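# Seat a loose fuse into a clip fuse holder

## Task

Insert the loose fuse into the empty clip holder so that it lies level and is held by both clips, with the holder resting flat on the bench; this must remain true on its own, without a gripper holding anything in place at the end.

## Robot and tools

Robot: two Doosan M1013 arms, left_arm and right_arm, each ending in a 50 mm two-pad parallel gripper. Scene frame: origin on the tabletop midway between the arms, +z up, +x away from the bases over the table, left_arm on the +y side. Bases: left_arm at (+0.058, +0.512, 0) m, quat_wxyz (+0.999, 0, 0, -0.048); right_arm at (+0.024, -0.558, 0) m, quat_wxyz (+0.998, 0, 0, +0.067). The names left/right do not correspond to image sides.

Row layout (used by execute_actions and move): one flat list of 18 numbers, each in [-1, 1], always covering both arms. First left_arm: six joint values in the order forearm roll (joint_4), elbow (joint_3), waist (joint_1), wrist pitch (joint_5), wrist roll (joint_6), shoulder (joint_2); then gripper position, force_limit, speed. Then the same nine for right_arm. Joint values are scaled offsets, not angles: 1.0 equals 1.398 rad for waist and shoulder, 2.097 rad for elbow, 2.622 rad for forearm roll, wrist pitch and wrist roll. Stated joint ranges: elbow -2.792 to 2.792 rad, all others -6.283 to 6.283 rad (true ends may differ by 0.010 rad).

Gripper numbers are absolute settings. position: +1 = open 50 mm, about -0.65 = pads touching, -1 = close until stopped by an object (use this to grip). force_limit: -1 about 20 N per pad, 0 about 102 N, +1 about 185 N (actual may be ~17% higher). speed: -1 = 20 mm/s, 0 = 85, +1 = 150. To leave a gripper unchanged, repeat its previous three numbers; 0 is a real command. New force or speed only apply after the position number changes by at least 0.01; to grip more gently, open first.

execute_actions(actions): a list of actions; each action is a table of up to 15 rows, one row per 1/30 s step, and a shorter table repeats its last row to fill 15 steps (0.5 s). Each row's joint offsets are measured from the joint angles at the start of that action (for the first action, the last reported angles), not from the previous row. An action pushing any joint more than 0.010 rad outside its range is rejected for both arms; a malformed action, or a first action failing that check, rejects the whole call. An empty list just returns the current state and images.

move(target, speed, blocking): target is one 18-number row whose offsets are counted from the Joint positions in the latest result showing them. All joints travel proportionally, so the hand follows a curve; duration is clamped to 0.5–10 s. speed is the peak rate in rad/s of the joint with the longest travel, 0.01 to 2, default 0.5. The path ignores obstacles and the other arm. Arms are stiff: aiming even slightly beyond a firm contact may cause a fault, and faster contact hits harder. blocking=false returns after 0.5 s while motion continues; until a result shows it ended, call wait or stop before other motion. The extra "move:" line reports the outcome (done, off_target, moving, held, fault), limits=held or limits=none, and each arm's joint farthest from target.

wait(seconds): 0 to 10, lets time pass with commands held. stop(): brakes a running move (fingers keep going). zoom_image(camera, region): camera is cam_high, cam_low, cam_left_wrist or cam_right_wrist (all 896x504); region [x0, y0, x1, y1] in pixels from the top-left, at most 504x504. show_instructions() shows the reference images. read_manual(section) returns licence text. finished_scene(scene) ends the given scene irreversibly; call it only when the fuse stays seated without help.

Reading results: each arm's end_effector_position (m) and end_effector_quat_wxyz, plus velocities, in the scene frame; this point lies between the pads, fingertips extend 17.5 mm beyond it, and the printed value grows less accurate at long reach. Fingers point along the gripper's +z and close along its x; a flat block juts about 9 cm toward the gripper's -y. Turning only wrist roll swings the pad point around a 25 mm circle. Joint positions, velocities, targets and torques are listed per arm in the joint order above (rad, rad/s). object_status: 0 moving, 1 blocked while opening, 2 blocked while closing (a real grip), 3 reached the setpoint or pads met (usually empty). Gap in mm is about (250 - position_measured) x 0.202. Flange force estimates outside load and includes any held weight. "joint command not followed" and HELD mark steps the clearance check altered; "joint sent to its limit" means a joint hit its end.

Motion limits: per-step targets stay within 0.456 rad (waist, shoulder), 0.683 (elbow), 0.854 (wrist joints) of measured angles, and are scaled back if the hand would jump over 70 mm; large motions need several actions. Drive speed caps are 2.09, 3.14 and 3.93 rad/s respectively.

Avoid: joint torque reaching load limits (waist/shoulder 316, elbow 148, wrist joints 41.8 N m) or 144 N of outside force, either of which freezes that arm for 10 s; collisions or pressing between arms; overheating motors from long holds; pushing the fuse or holder off the table; slamming or dropping parts. Short external tugs on held parts or loose items may occur. Press the fuse in with a controlled, modest push rather than a target far past contact.

Each tool is called after "Request:" as a command line: name --argument value for each argument, lists and objects as JSON in quotes; but a table of rows of numbers goes row by row, as --pt "numbers of a row", without its own name.

Reference images:

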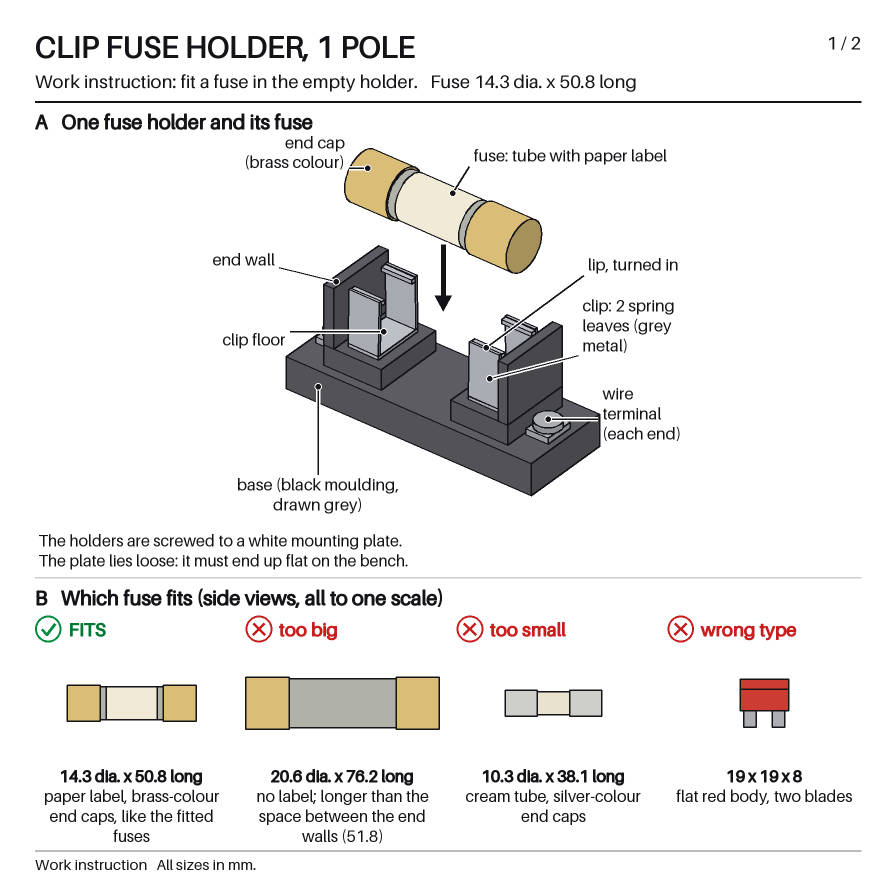

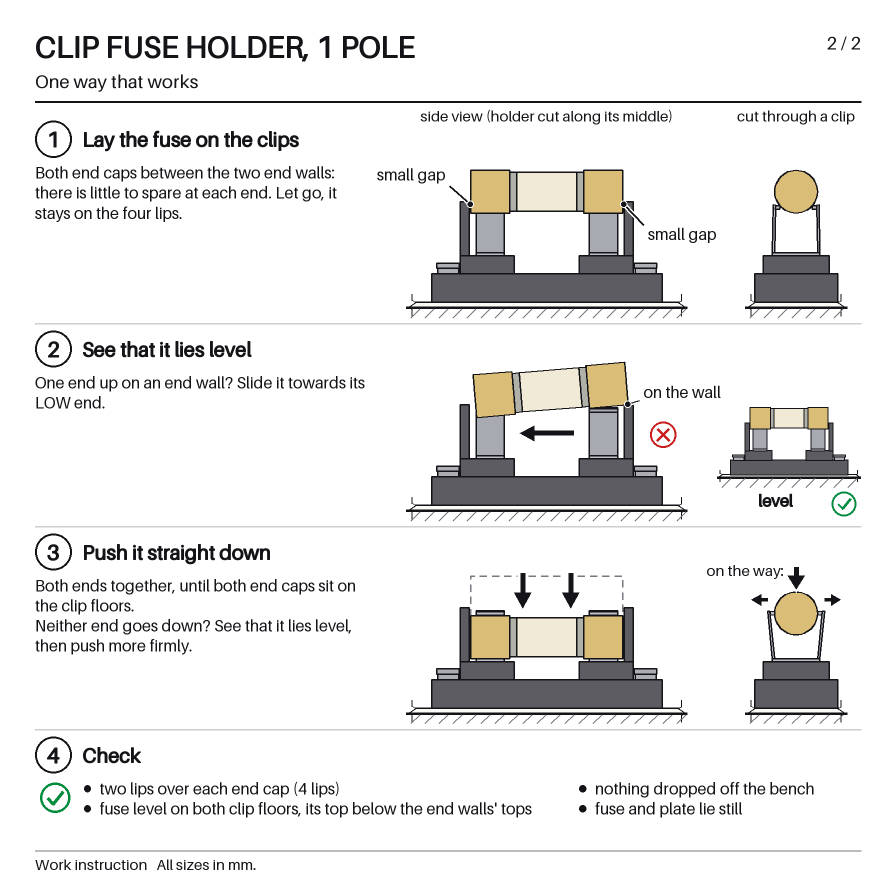

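## Session

Request:
execute_actions --actions '[]'

Scene clock: 0.00 s.
left_arm: end_effector_position=(+0.5346, +0.2078, +0.2648) position_measured=3 object_status=3 end_effector_quat_wxyz=(+0.460, +0.799, -0.024, +0.388) end_effector_velocity=(+0.001, +0.000, -0.000) end_effector_angular_velocity=(-0.000, +0.001, +0.002) | right_arm: end_effector_position=(+0.6436, -0.4752, +0.3383) position_measured=3 object_status=3 end_effector_quat_wxyz=(-0.000, +0.658, +0.753, -0.001) end_effector_velocity=(-0.001, -0.000, -0.000) end_effector_angular_velocity=(-0.001, +0.001, -0.000)
Joint names: [forearm roll, elbow, waist, wrist pitch, wrist roll, shoulder]
Joint positions: left_arm=[ 0.82   2.518 -0.325 -0.651  0.167 -0.154] | right_arm=[-0.002  1.621 -0.054  1.354 -0.054  0.169]
Joint velocities: left_arm=[-0.002 -0.001  0.     0.001 -0.     0.001] | right_arm=[-0.001  0.001  0.     0.     0.    -0.   ]
Joint torques (N m, as the joint torque sensors report them, + toward a larger angle): no reading
Flange force (N, the push that the arm receives, along the gripper's own x y z axes): no reading
Joint targets: left_arm=[0.820 2.518 -0.325 -0.651 0.167 -0.154] | right_arm=[-0.002 1.621 -0.054 1.354 -0.054 0.169]

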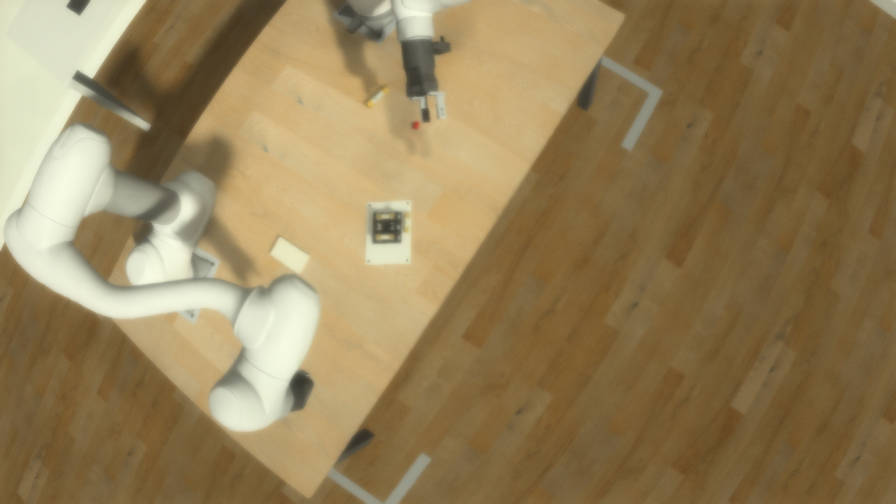

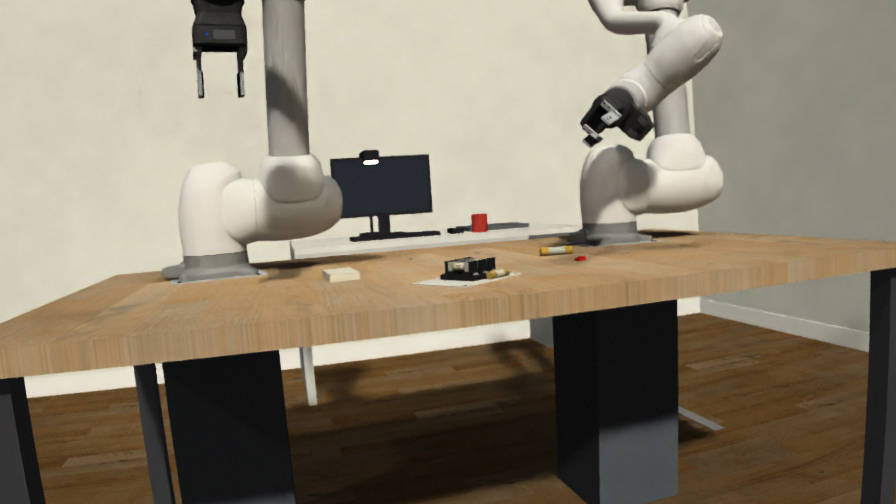

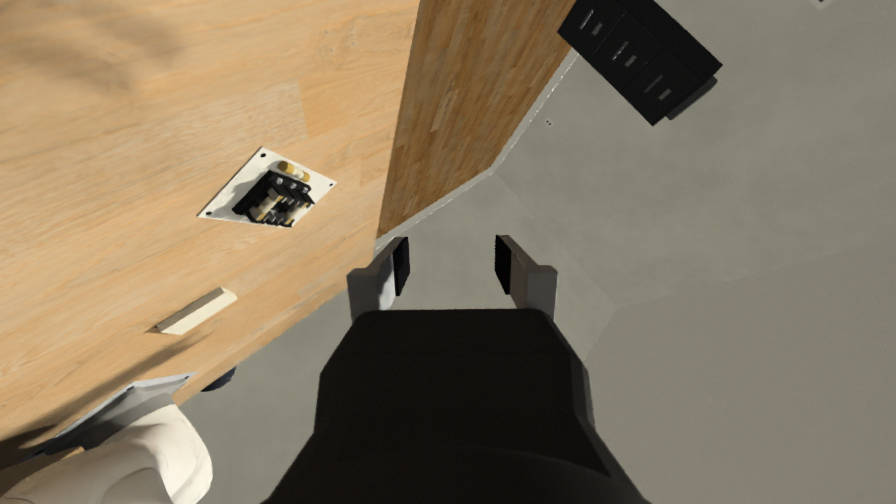

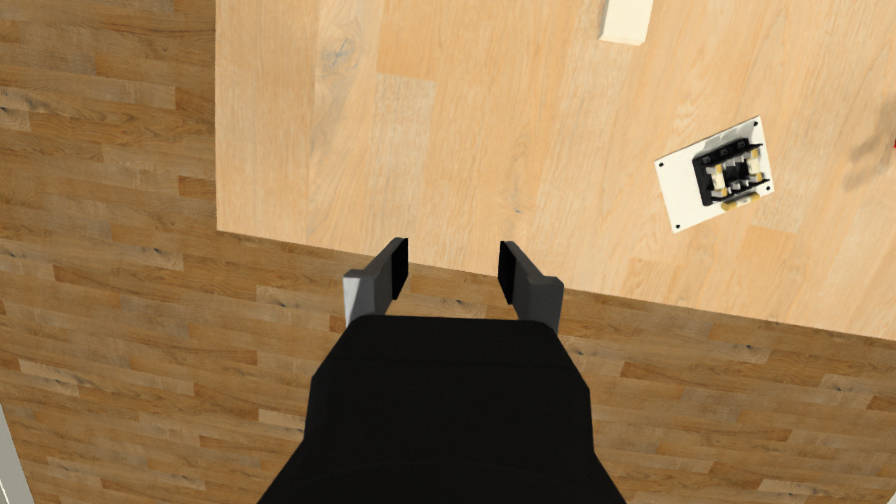

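Request:
zoom_image --camera "cam_high" --region '[330, 70, 470, 280]'

Request:
zoom_image --camera "cam_right_wrist" --region '[630, 100, 810, 250]'

Request:
zoom_image --camera "cam_low" --region '[400, 230, 610, 310]'

Region (330, 70, 470, 280) of cam_high's 896x504 image, scaled by 2.400, with more detail than that image has.

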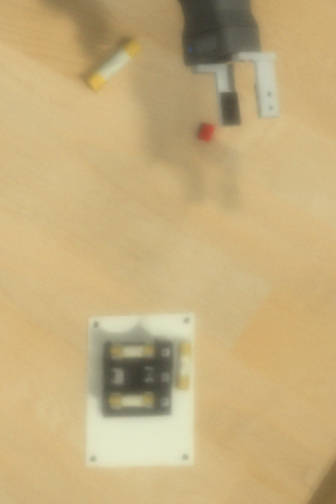

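Region (630, 100, 810, 250) of cam_right_wrist's 896x504 image, scaled by 2.800, with more detail than that image has.

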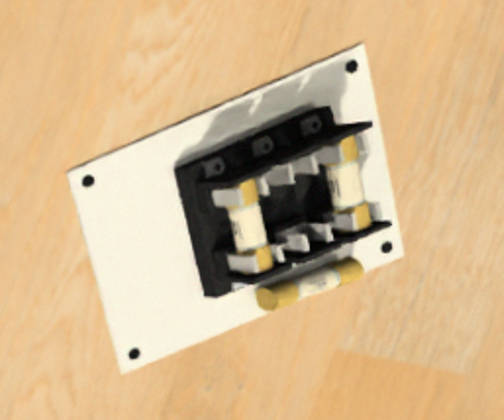

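Region (400, 230, 610, 310) of cam_low's 896x504 image, scaled by 2.400, with more detail than that image has; it fills the top 192 rows of this view, and the rest is white.

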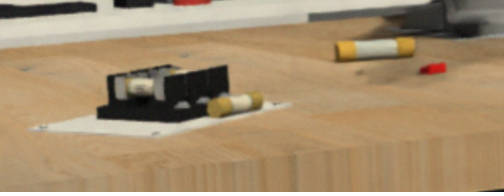

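Request:
move --target '[0,0,0.4,0,0,0,1,0,0, 0,-0.022,0.453,-0.096,-0.473,0.212,1,0,0]' --speed 0.8

Scene clock: 20.40 s.
left_arm: end_effector_position=(+0.6235, +0.5071, +0.2648) position_measured=3 object_status=3 end_effector_quat_wxyz=(+0.335, +0.774, +0.198, +0.499) end_effector_velocity=(-0.000, -0.000, -0.001) end_effector_angular_velocity=(-0.001, +0.002, +0.001) | right_arm: end_effector_position=(+0.5992, -0.0465, +0.1499) position_measured=3 object_status=3 end_effector_quat_wxyz=(+0.000, -0.217, +0.976, -0.001) end_effector_velocity=(-0.000, +0.000, +0.000) end_effector_angular_velocity=(+0.000, +0.000, +0.000)
Joint names: [forearm roll, elbow, waist, wrist pitch, wrist roll, shoulder]
Joint positions: left_arm=[ 0.82   2.518  0.234 -0.651  0.167 -0.154] | right_arm=[-0.002  1.575  0.579  1.102 -1.294  0.465]
Joint velocities: left_arm=[-0.001  0.001 -0.    -0.     0.     0.001] | right_arm=[ 0.001 -0.     0.     0.    -0.     0.   ]
Joint torques (N m, as the joint torque sensors report them, + toward a larger angle): left_arm=[  0.96 -35.42   1.24  -2.78  -0.37 -22.95] | right_arm=[  3.7  -37.85   3.14   0.09   0.06 -87.14]
Flange force (N, the push that the arm receives, along the gripper's own x y z axes): left_arm=no reading | right_arm=[-4.4 -3.0 -0.5]
Joint targets: left_arm=[0.820 2.518 0.234 -0.651 0.167 -0.154] | right_arm=[-0.002 1.575 0.579 1.102 -1.294 0.465]
move: done; limits=none; left_arm: farthest joint: the waist, 0.000 radians from its target (0.559 radians at the start); right_arm: farthest joint: the waist, 0.000 radians from its target (0.633 radians at the start)

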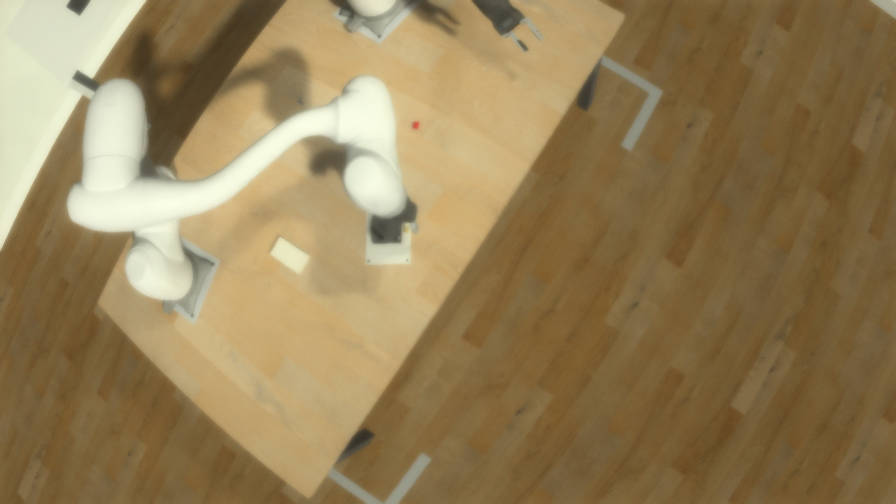

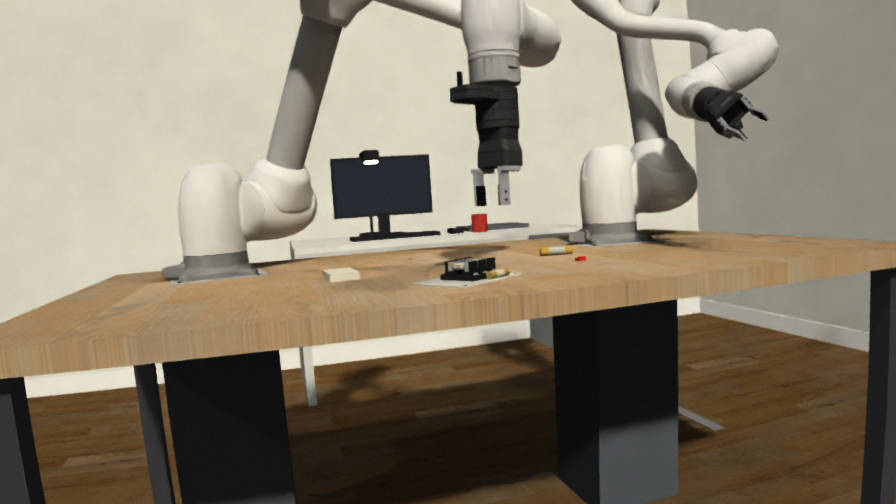

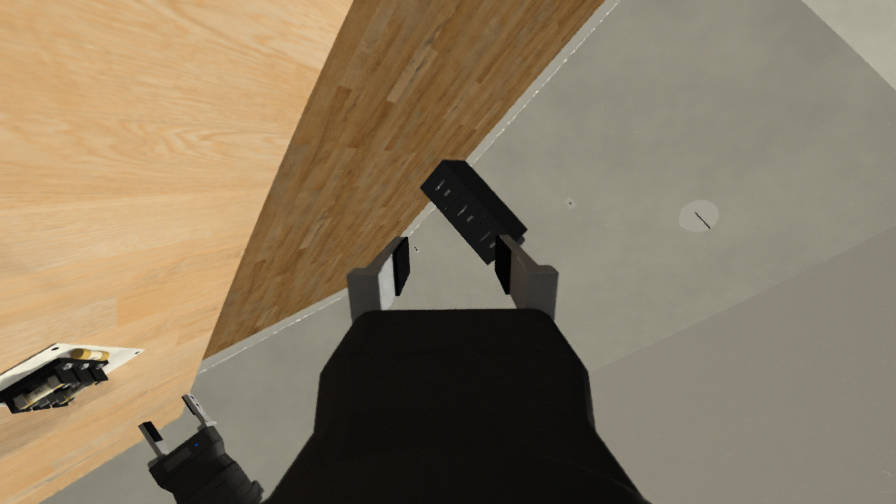

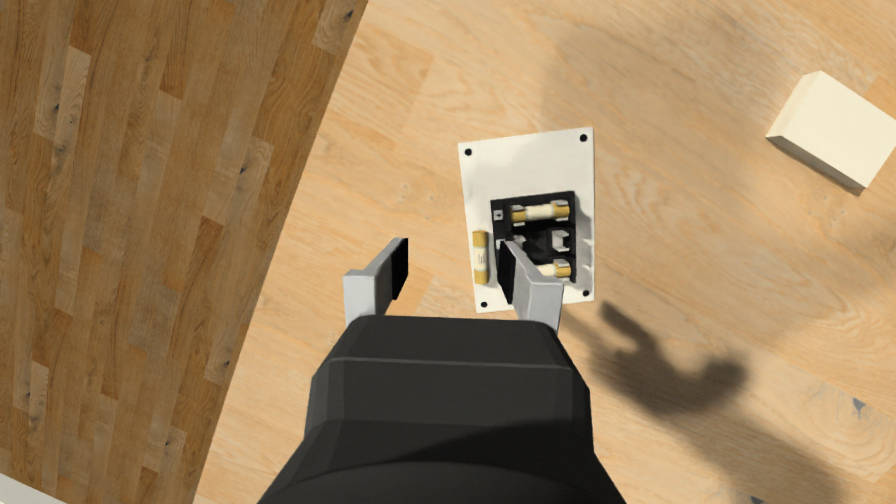

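Request:
zoom_image --camera "cam_right_wrist" --region '[440, 120, 620, 320]'

Region (440, 120, 620, 320) of cam_right_wrist's 896x504 image, scaled by 2.520, with more detail than that image has; it fills the left 454 columns of this view, and the rest is white.

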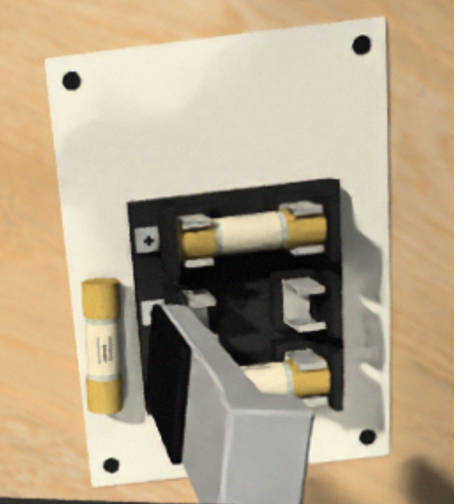

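Request:
move --target '[0,0,0,0,0,0,1,0,0, 0,0.0414,0.053,-0.0521,-0.025,0.0354,0.34,0,0]' --speed 0.2

Request:
zoom_image --camera "cam_right_wrist" --region '[330, 100, 630, 330]'

Request:
zoom_image --camera "cam_low" --region '[400, 200, 560, 300]'

Scene clock: 33.50 s.
left_arm: end_effector_position=(+0.6235, +0.5071, +0.2648) position_measured=3 object_status=3 end_effector_quat_wxyz=(+0.335, +0.774, +0.198, +0.499) end_effector_velocity=(+0.000, +0.000, +0.001) end_effector_angular_velocity=(+0.000, -0.001, +0.001) | right_arm: end_effector_position=(+0.5528, -0.0128, +0.0701) position_measured=101 object_status=3 end_effector_quat_wxyz=(+0.000, -0.285, +0.959, -0.001) end_effector_velocity=(+0.000, +0.000, -0.000) end_effector_angular_velocity=(+0.000, -0.001, +0.001)
Joint names: [forearm roll, elbow, waist, wrist pitch, wrist roll, shoulder]
Joint positions: left_arm=[ 0.82   2.518  0.234 -0.651  0.167 -0.154] | right_arm=[-0.002  1.662  0.653  0.966 -1.36   0.515]
Joint velocities: left_arm=[-0.001 -0.001  0.     0.001  0.001 -0.001] | right_arm=[-0.    -0.001  0.    -0.001 -0.     0.001]
Joint torques (N m, as the joint torque sensors report them, + toward a larger angle): left_arm=[  1.21 -35.28   1.71  -2.83  -0.17 -21.24] | right_arm=[  3.46 -34.07   0.88   0.    -0.16 -88.32]
Flange force (N, the push that the arm receives, along the gripper's own x y z axes): left_arm=no reading | right_arm=[-5.0 0.1 -1.2]
Joint targets: left_arm=[0.820 2.518 0.234 -0.651 0.167 -0.154] | right_arm=[-0.002 1.662 0.653 0.966 -1.360 0.515]
move: done; limits=none; left_arm: farthest joint: the waist, 0.000 radians from its target (0.000 radians at the start); right_arm: farthest joint: the waist, 0.000 radians from its target (0.074 radians at the start)

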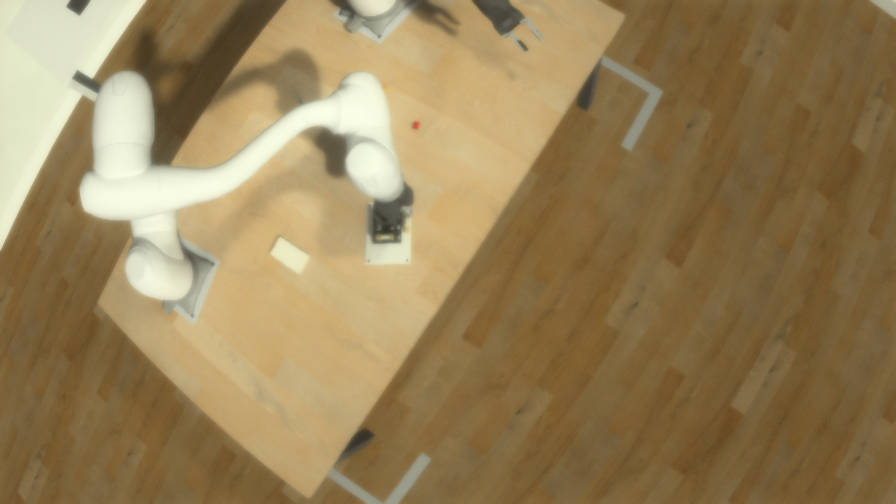

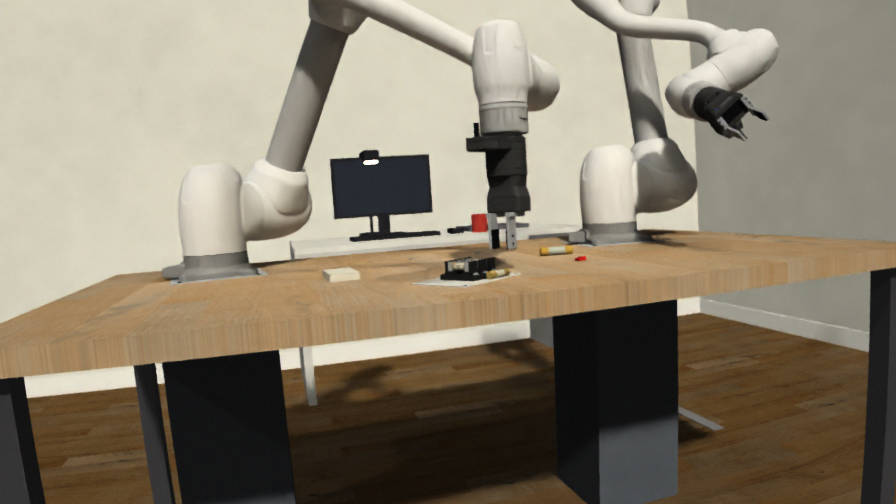

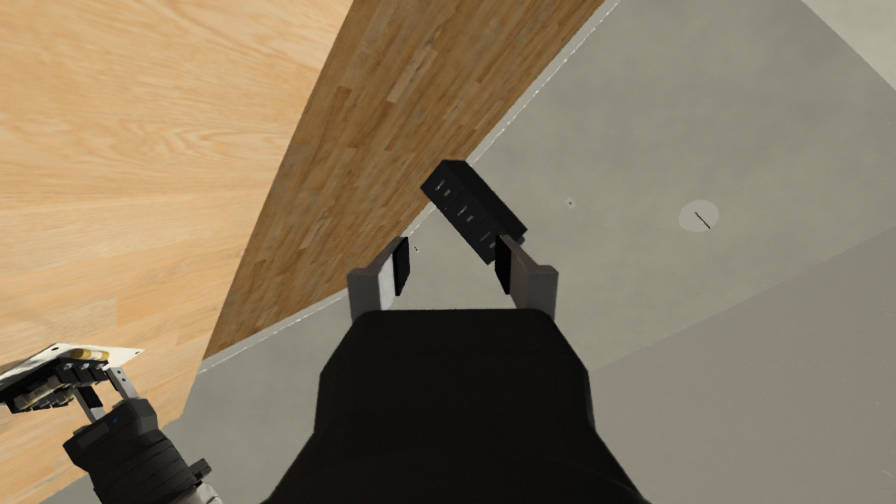

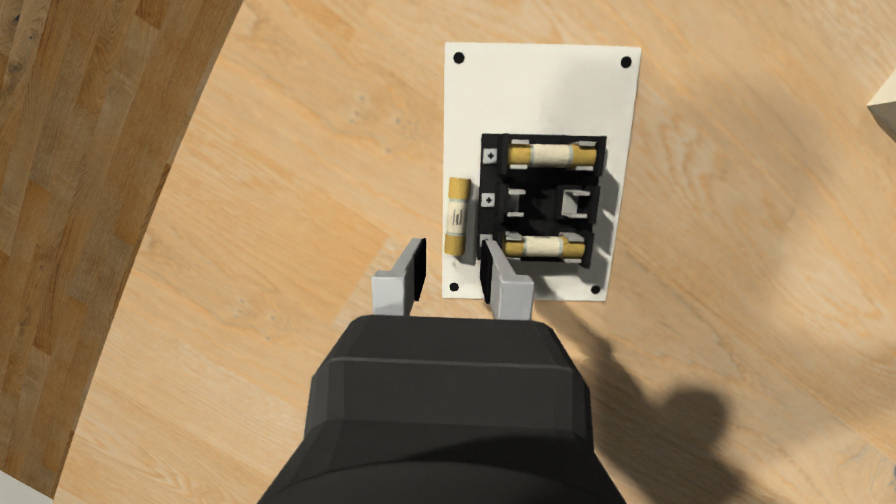

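Region (330, 100, 630, 330) of cam_right_wrist's 896x504 image, scaled by 1.680, with more detail than that image has; it fills the top 386 rows of this view, and the rest is white.

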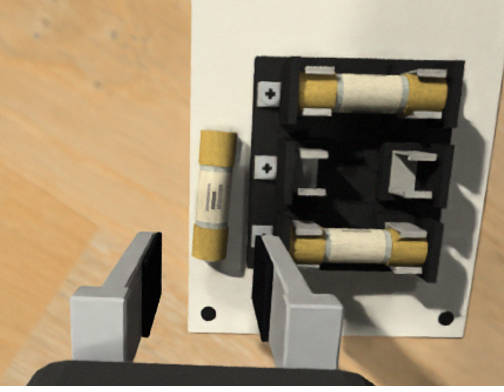

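Region (400, 200, 560, 300) of cam_low's 896x504 image, scaled by 3.150, with more detail than that image has; it fills the top 315 rows of this view, and the rest is white.

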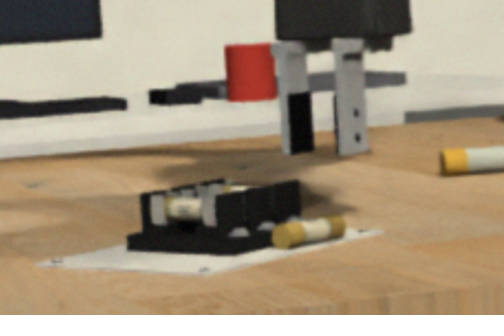

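Request:
move --target '[0,0,0,0,0,0,1,0,0, 0,0.0082,-0.0156,-0.0177,-0.0083,0.021,0.14,0,0]' --speed 0.05

Request:
zoom_image --camera "cam_right_wrist" --region '[330, 100, 630, 330]'

Request:
zoom_image --camera "cam_low" --region '[400, 200, 560, 300]'

Scene clock: 42.37 s.
left_arm: end_effector_position=(+0.6235, +0.5071, +0.2648) position_measured=3 object_status=3 end_effector_quat_wxyz=(+0.335, +0.774, +0.198, +0.499) end_effector_velocity=(+0.000, +0.000, -0.001) end_effector_angular_velocity=(+0.000, +0.001, -0.001) | right_arm: end_effector_position=(+0.5653, -0.0239, +0.0399) position_measured=132 object_status=3 end_effector_quat_wxyz=(+0.000, -0.285, +0.959, -0.001) end_effector_velocity=(+0.001, -0.000, -0.000) end_effector_angular_velocity=(+0.000, -0.000, +0.001)
Joint names: [forearm roll, elbow, waist, wrist pitch, wrist roll, shoulder]
Joint positions: left_arm=[ 0.82   2.518  0.234 -0.651  0.167 -0.154] | right_arm=[-0.002  1.679  0.631  0.919 -1.381  0.544]
Joint velocities: left_arm=[ 0.001 -0.     0.001 -0.001  0.     0.002] | right_arm=[ 0.    -0.    -0.001 -0.    -0.002  0.   ]
Joint torques (N m, as the joint torque sensors report them, + toward a larger angle): left_arm=[  1.07 -35.43   2.36  -2.47  -0.22 -22.24] | right_arm=[  3.47 -32.96   3.26  -0.14   0.31 -89.29]
Flange force (N, the push that the arm receives, along the gripper's own x y z axes): left_arm=no reading | right_arm=[-4.7 -3.9 -1.3]
Joint targets: left_arm=[0.820 2.518 0.234 -0.651 0.167 -0.154] | right_arm=[-0.002 1.679 0.631 0.919 -1.381 0.544]
move: done; limits=none; left_arm: farthest joint: the waist, 0.000 radians from its target (0.000 radians at the start); right_arm: farthest joint: the waist, 0.000 radians from its target (0.022 radians at the start)

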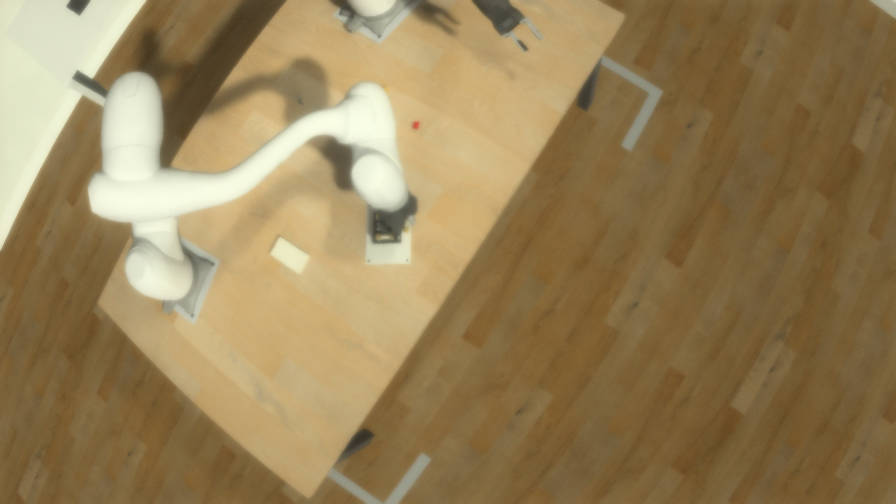

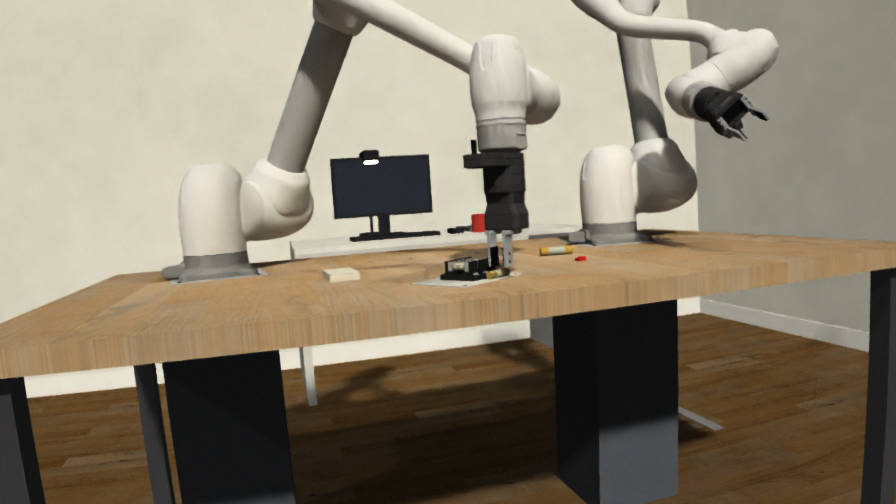

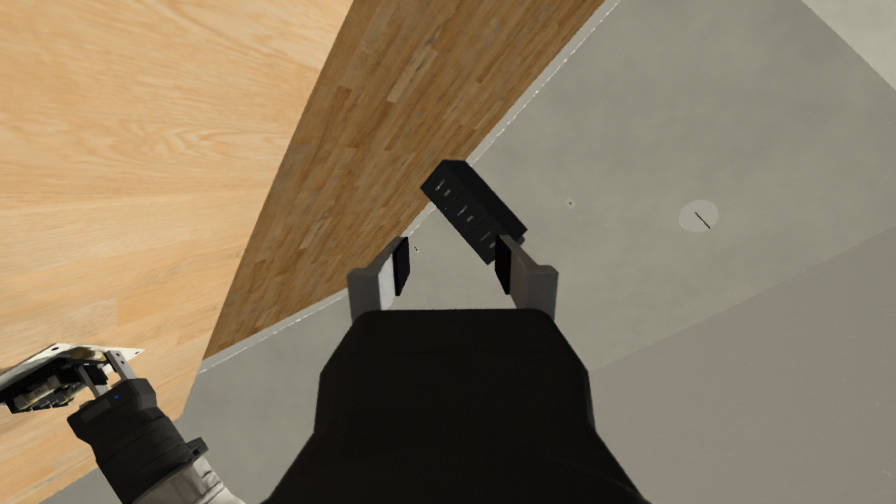

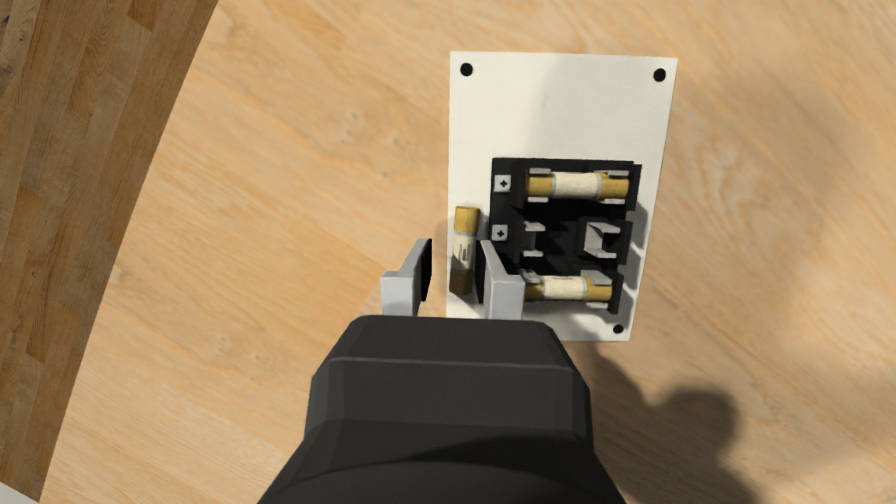

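Region (330, 100, 630, 330) of cam_right_wrist's 896x504 image, scaled by 1.680, with more detail than that image has; it fills the top 386 rows of this view, and the rest is white.

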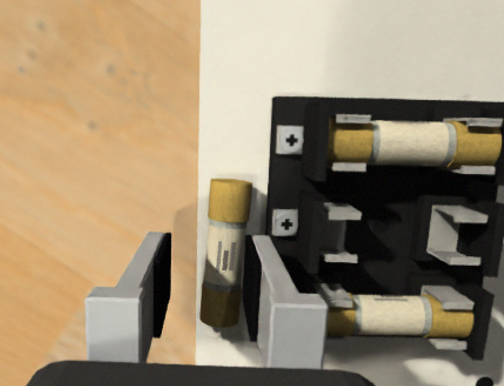

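Region (400, 200, 560, 300) of cam_low's 896x504 image, scaled by 3.150, with more detail than that image has; it fills the top 315 rows of this view, and the rest is white.

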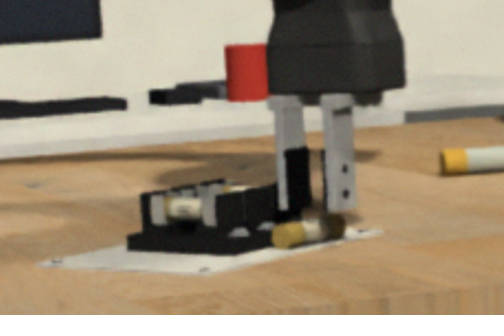

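Request:
move --target '[0,0,0,0,0,0,1,0,0, 0,-0.0027,-0.0005,0.0009,-0.0003,0.0023,0.14,0,0]' --speed 0.02

Request:
move --target '[0,0,0,0,0,0,1,0,0, 0,0.0029,0,-0.0065,0,0.0078,0.14,0,0]' --speed 0.01

Request:
zoom_image --camera "cam_right_wrist" --region '[330, 100, 630, 330]'

Request:
zoom_image --camera "cam_low" --region '[400, 200, 560, 300]'

Scene clock: 48.37 s.
left_arm: end_effector_position=(+0.6235, +0.5071, +0.2648) position_measured=3 object_status=3 end_effector_quat_wxyz=(+0.335, +0.774, +0.198, +0.499) end_effector_velocity=(-0.000, -0.000, +0.000) end_effector_angular_velocity=(+0.001, +0.000, -0.000) | right_arm: end_effector_position=(+0.5675, -0.0225, +0.0399) position_measured=132 object_status=3 end_effector_quat_wxyz=(+0.000, -0.285, +0.959, -0.001) end_effector_velocity=(+0.000, +0.001, +0.001) end_effector_angular_velocity=(+0.000, -0.001, +0.001)
Joint names: [forearm roll, elbow, waist, wrist pitch, wrist roll, shoulder]
Joint positions: left_arm=[ 0.82   2.518  0.234 -0.651  0.167 -0.154] | right_arm=[-0.002  1.673  0.631  0.922 -1.382  0.547]
Joint velocities: left_arm=[ 0.     0.    -0.     0.001  0.    -0.001] | right_arm=[-0.    -0.001  0.     0.    -0.    -0.   ]
Joint torques (N m, as the joint torque sensors report them, + toward a larger angle): left_arm=[  1.19 -34.72   0.61  -2.34  -0.08 -23.13] | right_arm=[  3.13 -33.46   3.54   0.17   0.14 -90.81]
Flange force (N, the push that the arm receives, along the gripper's own x y z axes): left_arm=no reading | right_arm=[-4.9 -3.7 0.4]
Joint targets: left_arm=[0.820 2.518 0.234 -0.651 0.167 -0.154] | right_arm=[-0.002 1.673 0.631 0.922 -1.382 0.547]
move: done; limits=none; left_arm: farthest joint: the waist, 0.000 radians from its target (0.000 radians at the start); right_arm: farthest joint: the waist, 0.000 radians from its target (0.001 radians at the start)

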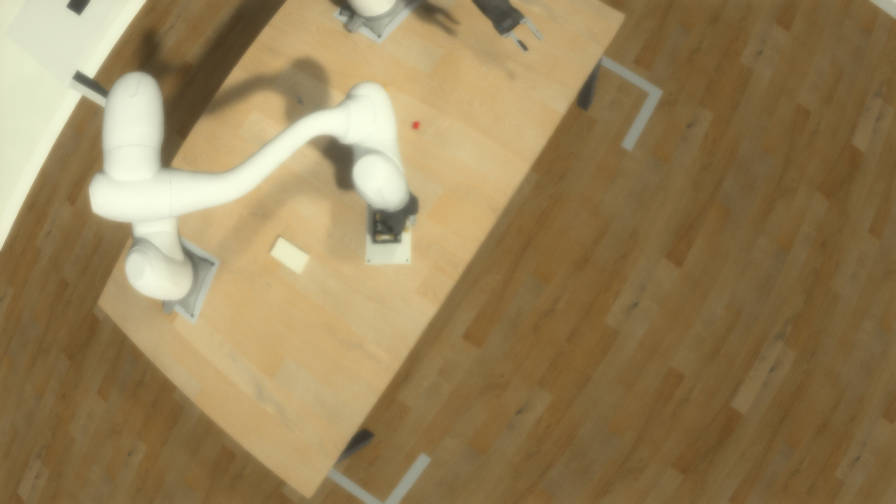

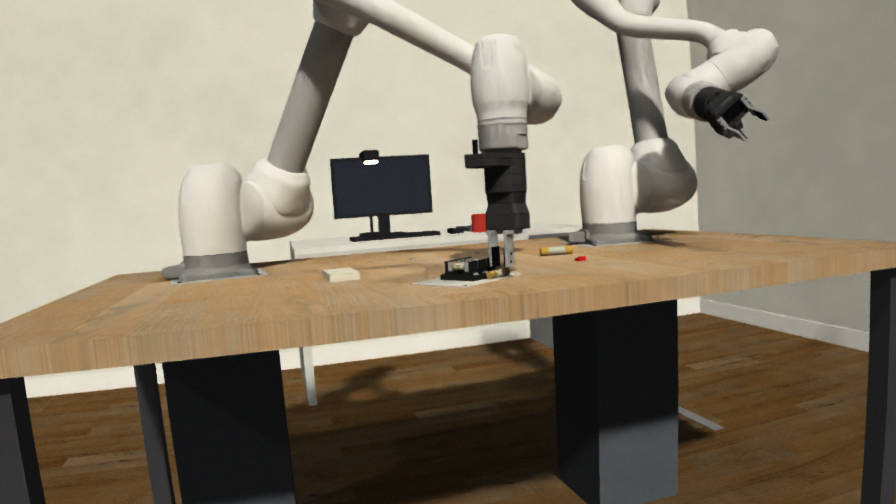

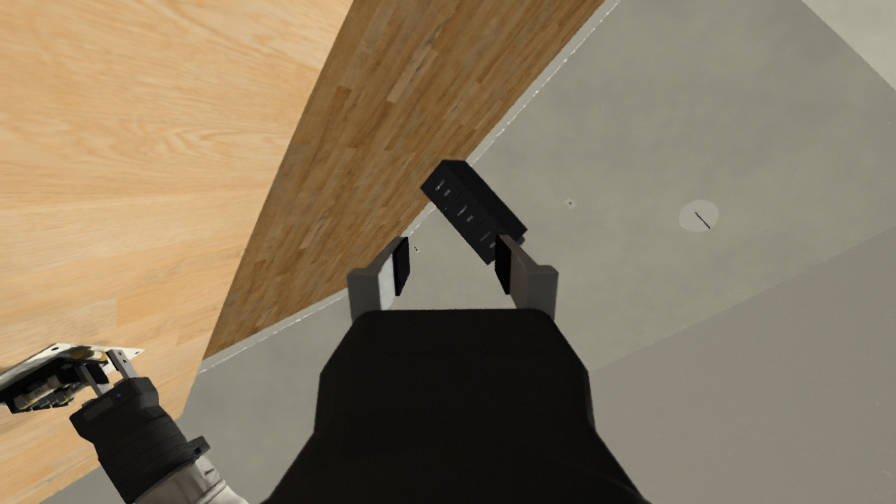

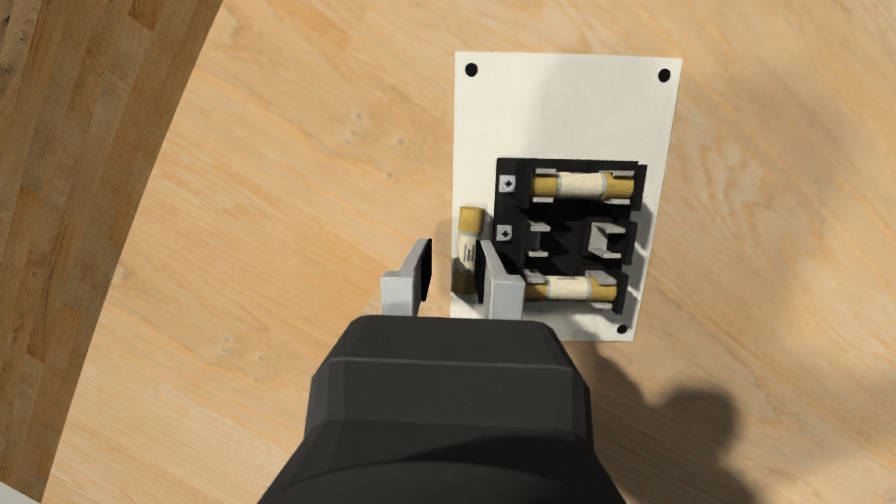

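Scene clock: 50.30 s.
left_arm: end_effector_position=(+0.6235, +0.5071, +0.2648) position_measured=3 object_status=3 end_effector_quat_wxyz=(+0.335, +0.774, +0.198, +0.499) end_effector_velocity=(+0.001, -0.000, +0.002) end_effector_angular_velocity=(-0.001, -0.003, +0.000) | right_arm: end_effector_position=(+0.5674, -0.0227, +0.0285) position_measured=132 object_status=3 end_effector_quat_wxyz=(-0.000, -0.285, +0.959, -0.001) end_effector_velocity=(+0.001, +0.002, +0.004) end_effector_angular_velocity=(+0.003, -0.002, -0.001)
Joint names: [forearm roll, elbow, waist, wrist pitch, wrist roll, shoulder]
Joint positions: left_arm=[ 0.82   2.518  0.234 -0.651  0.167 -0.154] | right_arm=[-0.002  1.68   0.631  0.904 -1.382  0.558]
Joint velocities: left_arm=[-0.    -0.002 -0.    -0.001 -0.    -0.001] | right_arm=[ 0.    -0.005  0.     0.005  0.001 -0.003]
Joint torques (N m, as the joint torque sensors report them, + toward a larger angle): left_arm=[  1.06 -34.99   0.43  -2.71  -0.3  -21.51] | right_arm=[  3.74 -33.99   3.25  -0.34   0.2  -92.72]
Flange force (N, the push that the arm receives, along the gripper's own x y z axes): left_arm=no reading | right_arm=[-5.1 -3.6 1.7]
Joint targets: left_arm=[0.820 2.518 0.234 -0.651 0.167 -0.154] | right_arm=[-0.002 1.679 0.631 0.905 -1.382 0.558]
move: done; limits=none; left_arm: farthest joint: the waist, 0.000 radians from its target (0.000 radians at the start); right_arm: farthest joint: the elbow, 0.001 radians from its target (0.006 radians at the start)

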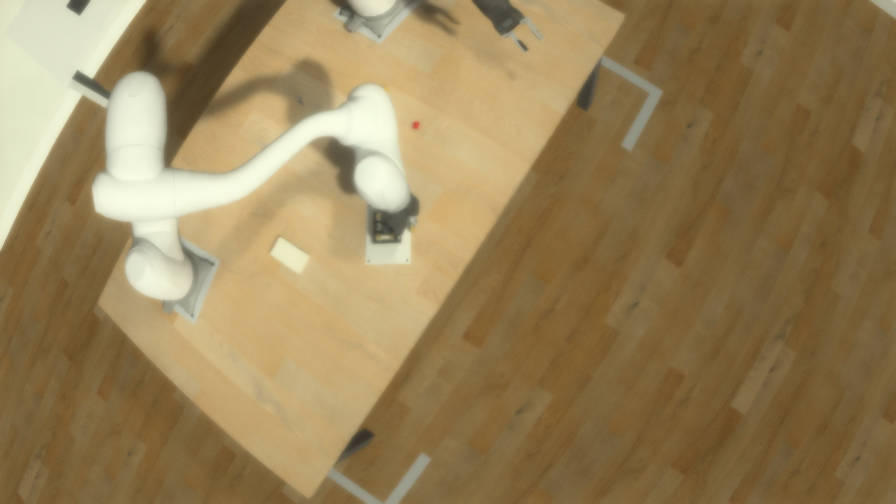

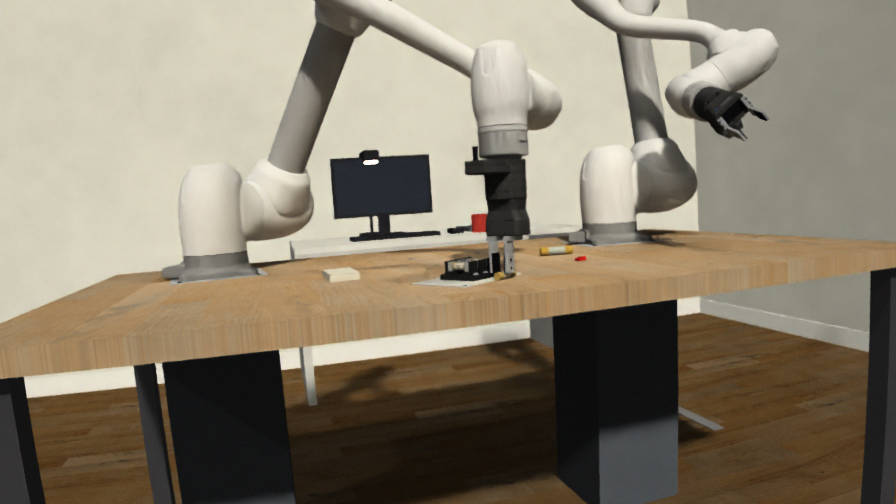

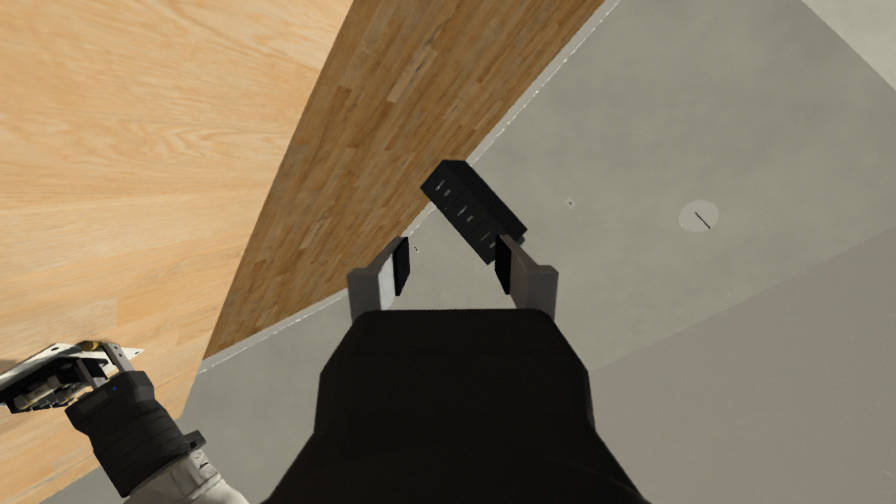

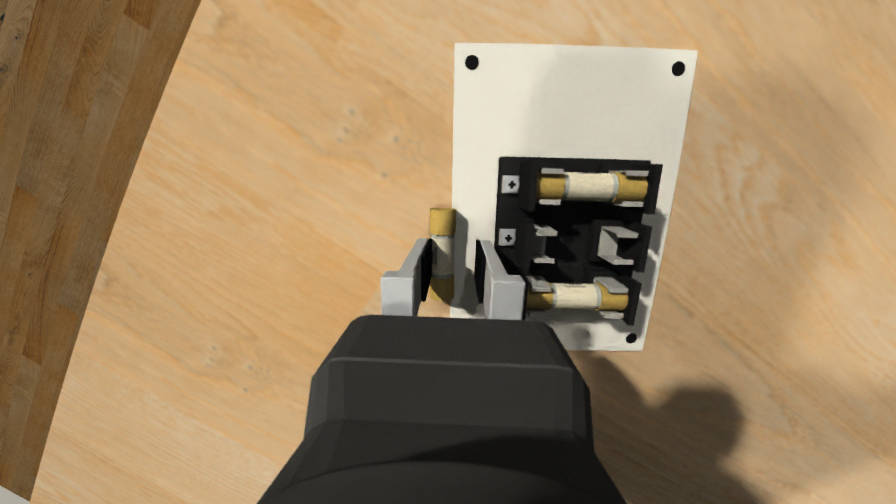

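Region (330, 100, 630, 330) of cam_right_wrist's 896x504 image, scaled by 1.680, with more detail than that image has; it fills the top 386 rows of this view, and the rest is white.

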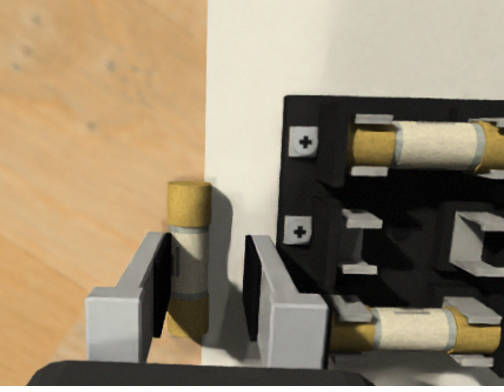

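Region (400, 200, 560, 300) of cam_low's 896x504 image, scaled by 3.150, with more detail than that image has; it fills the top 315 rows of this view, and the rest is white.

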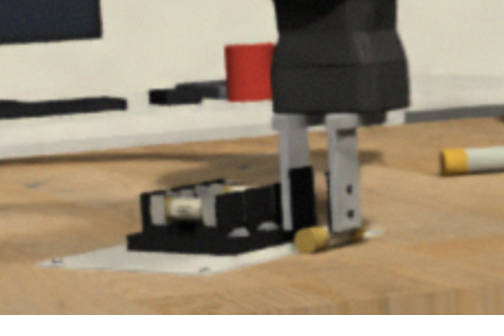

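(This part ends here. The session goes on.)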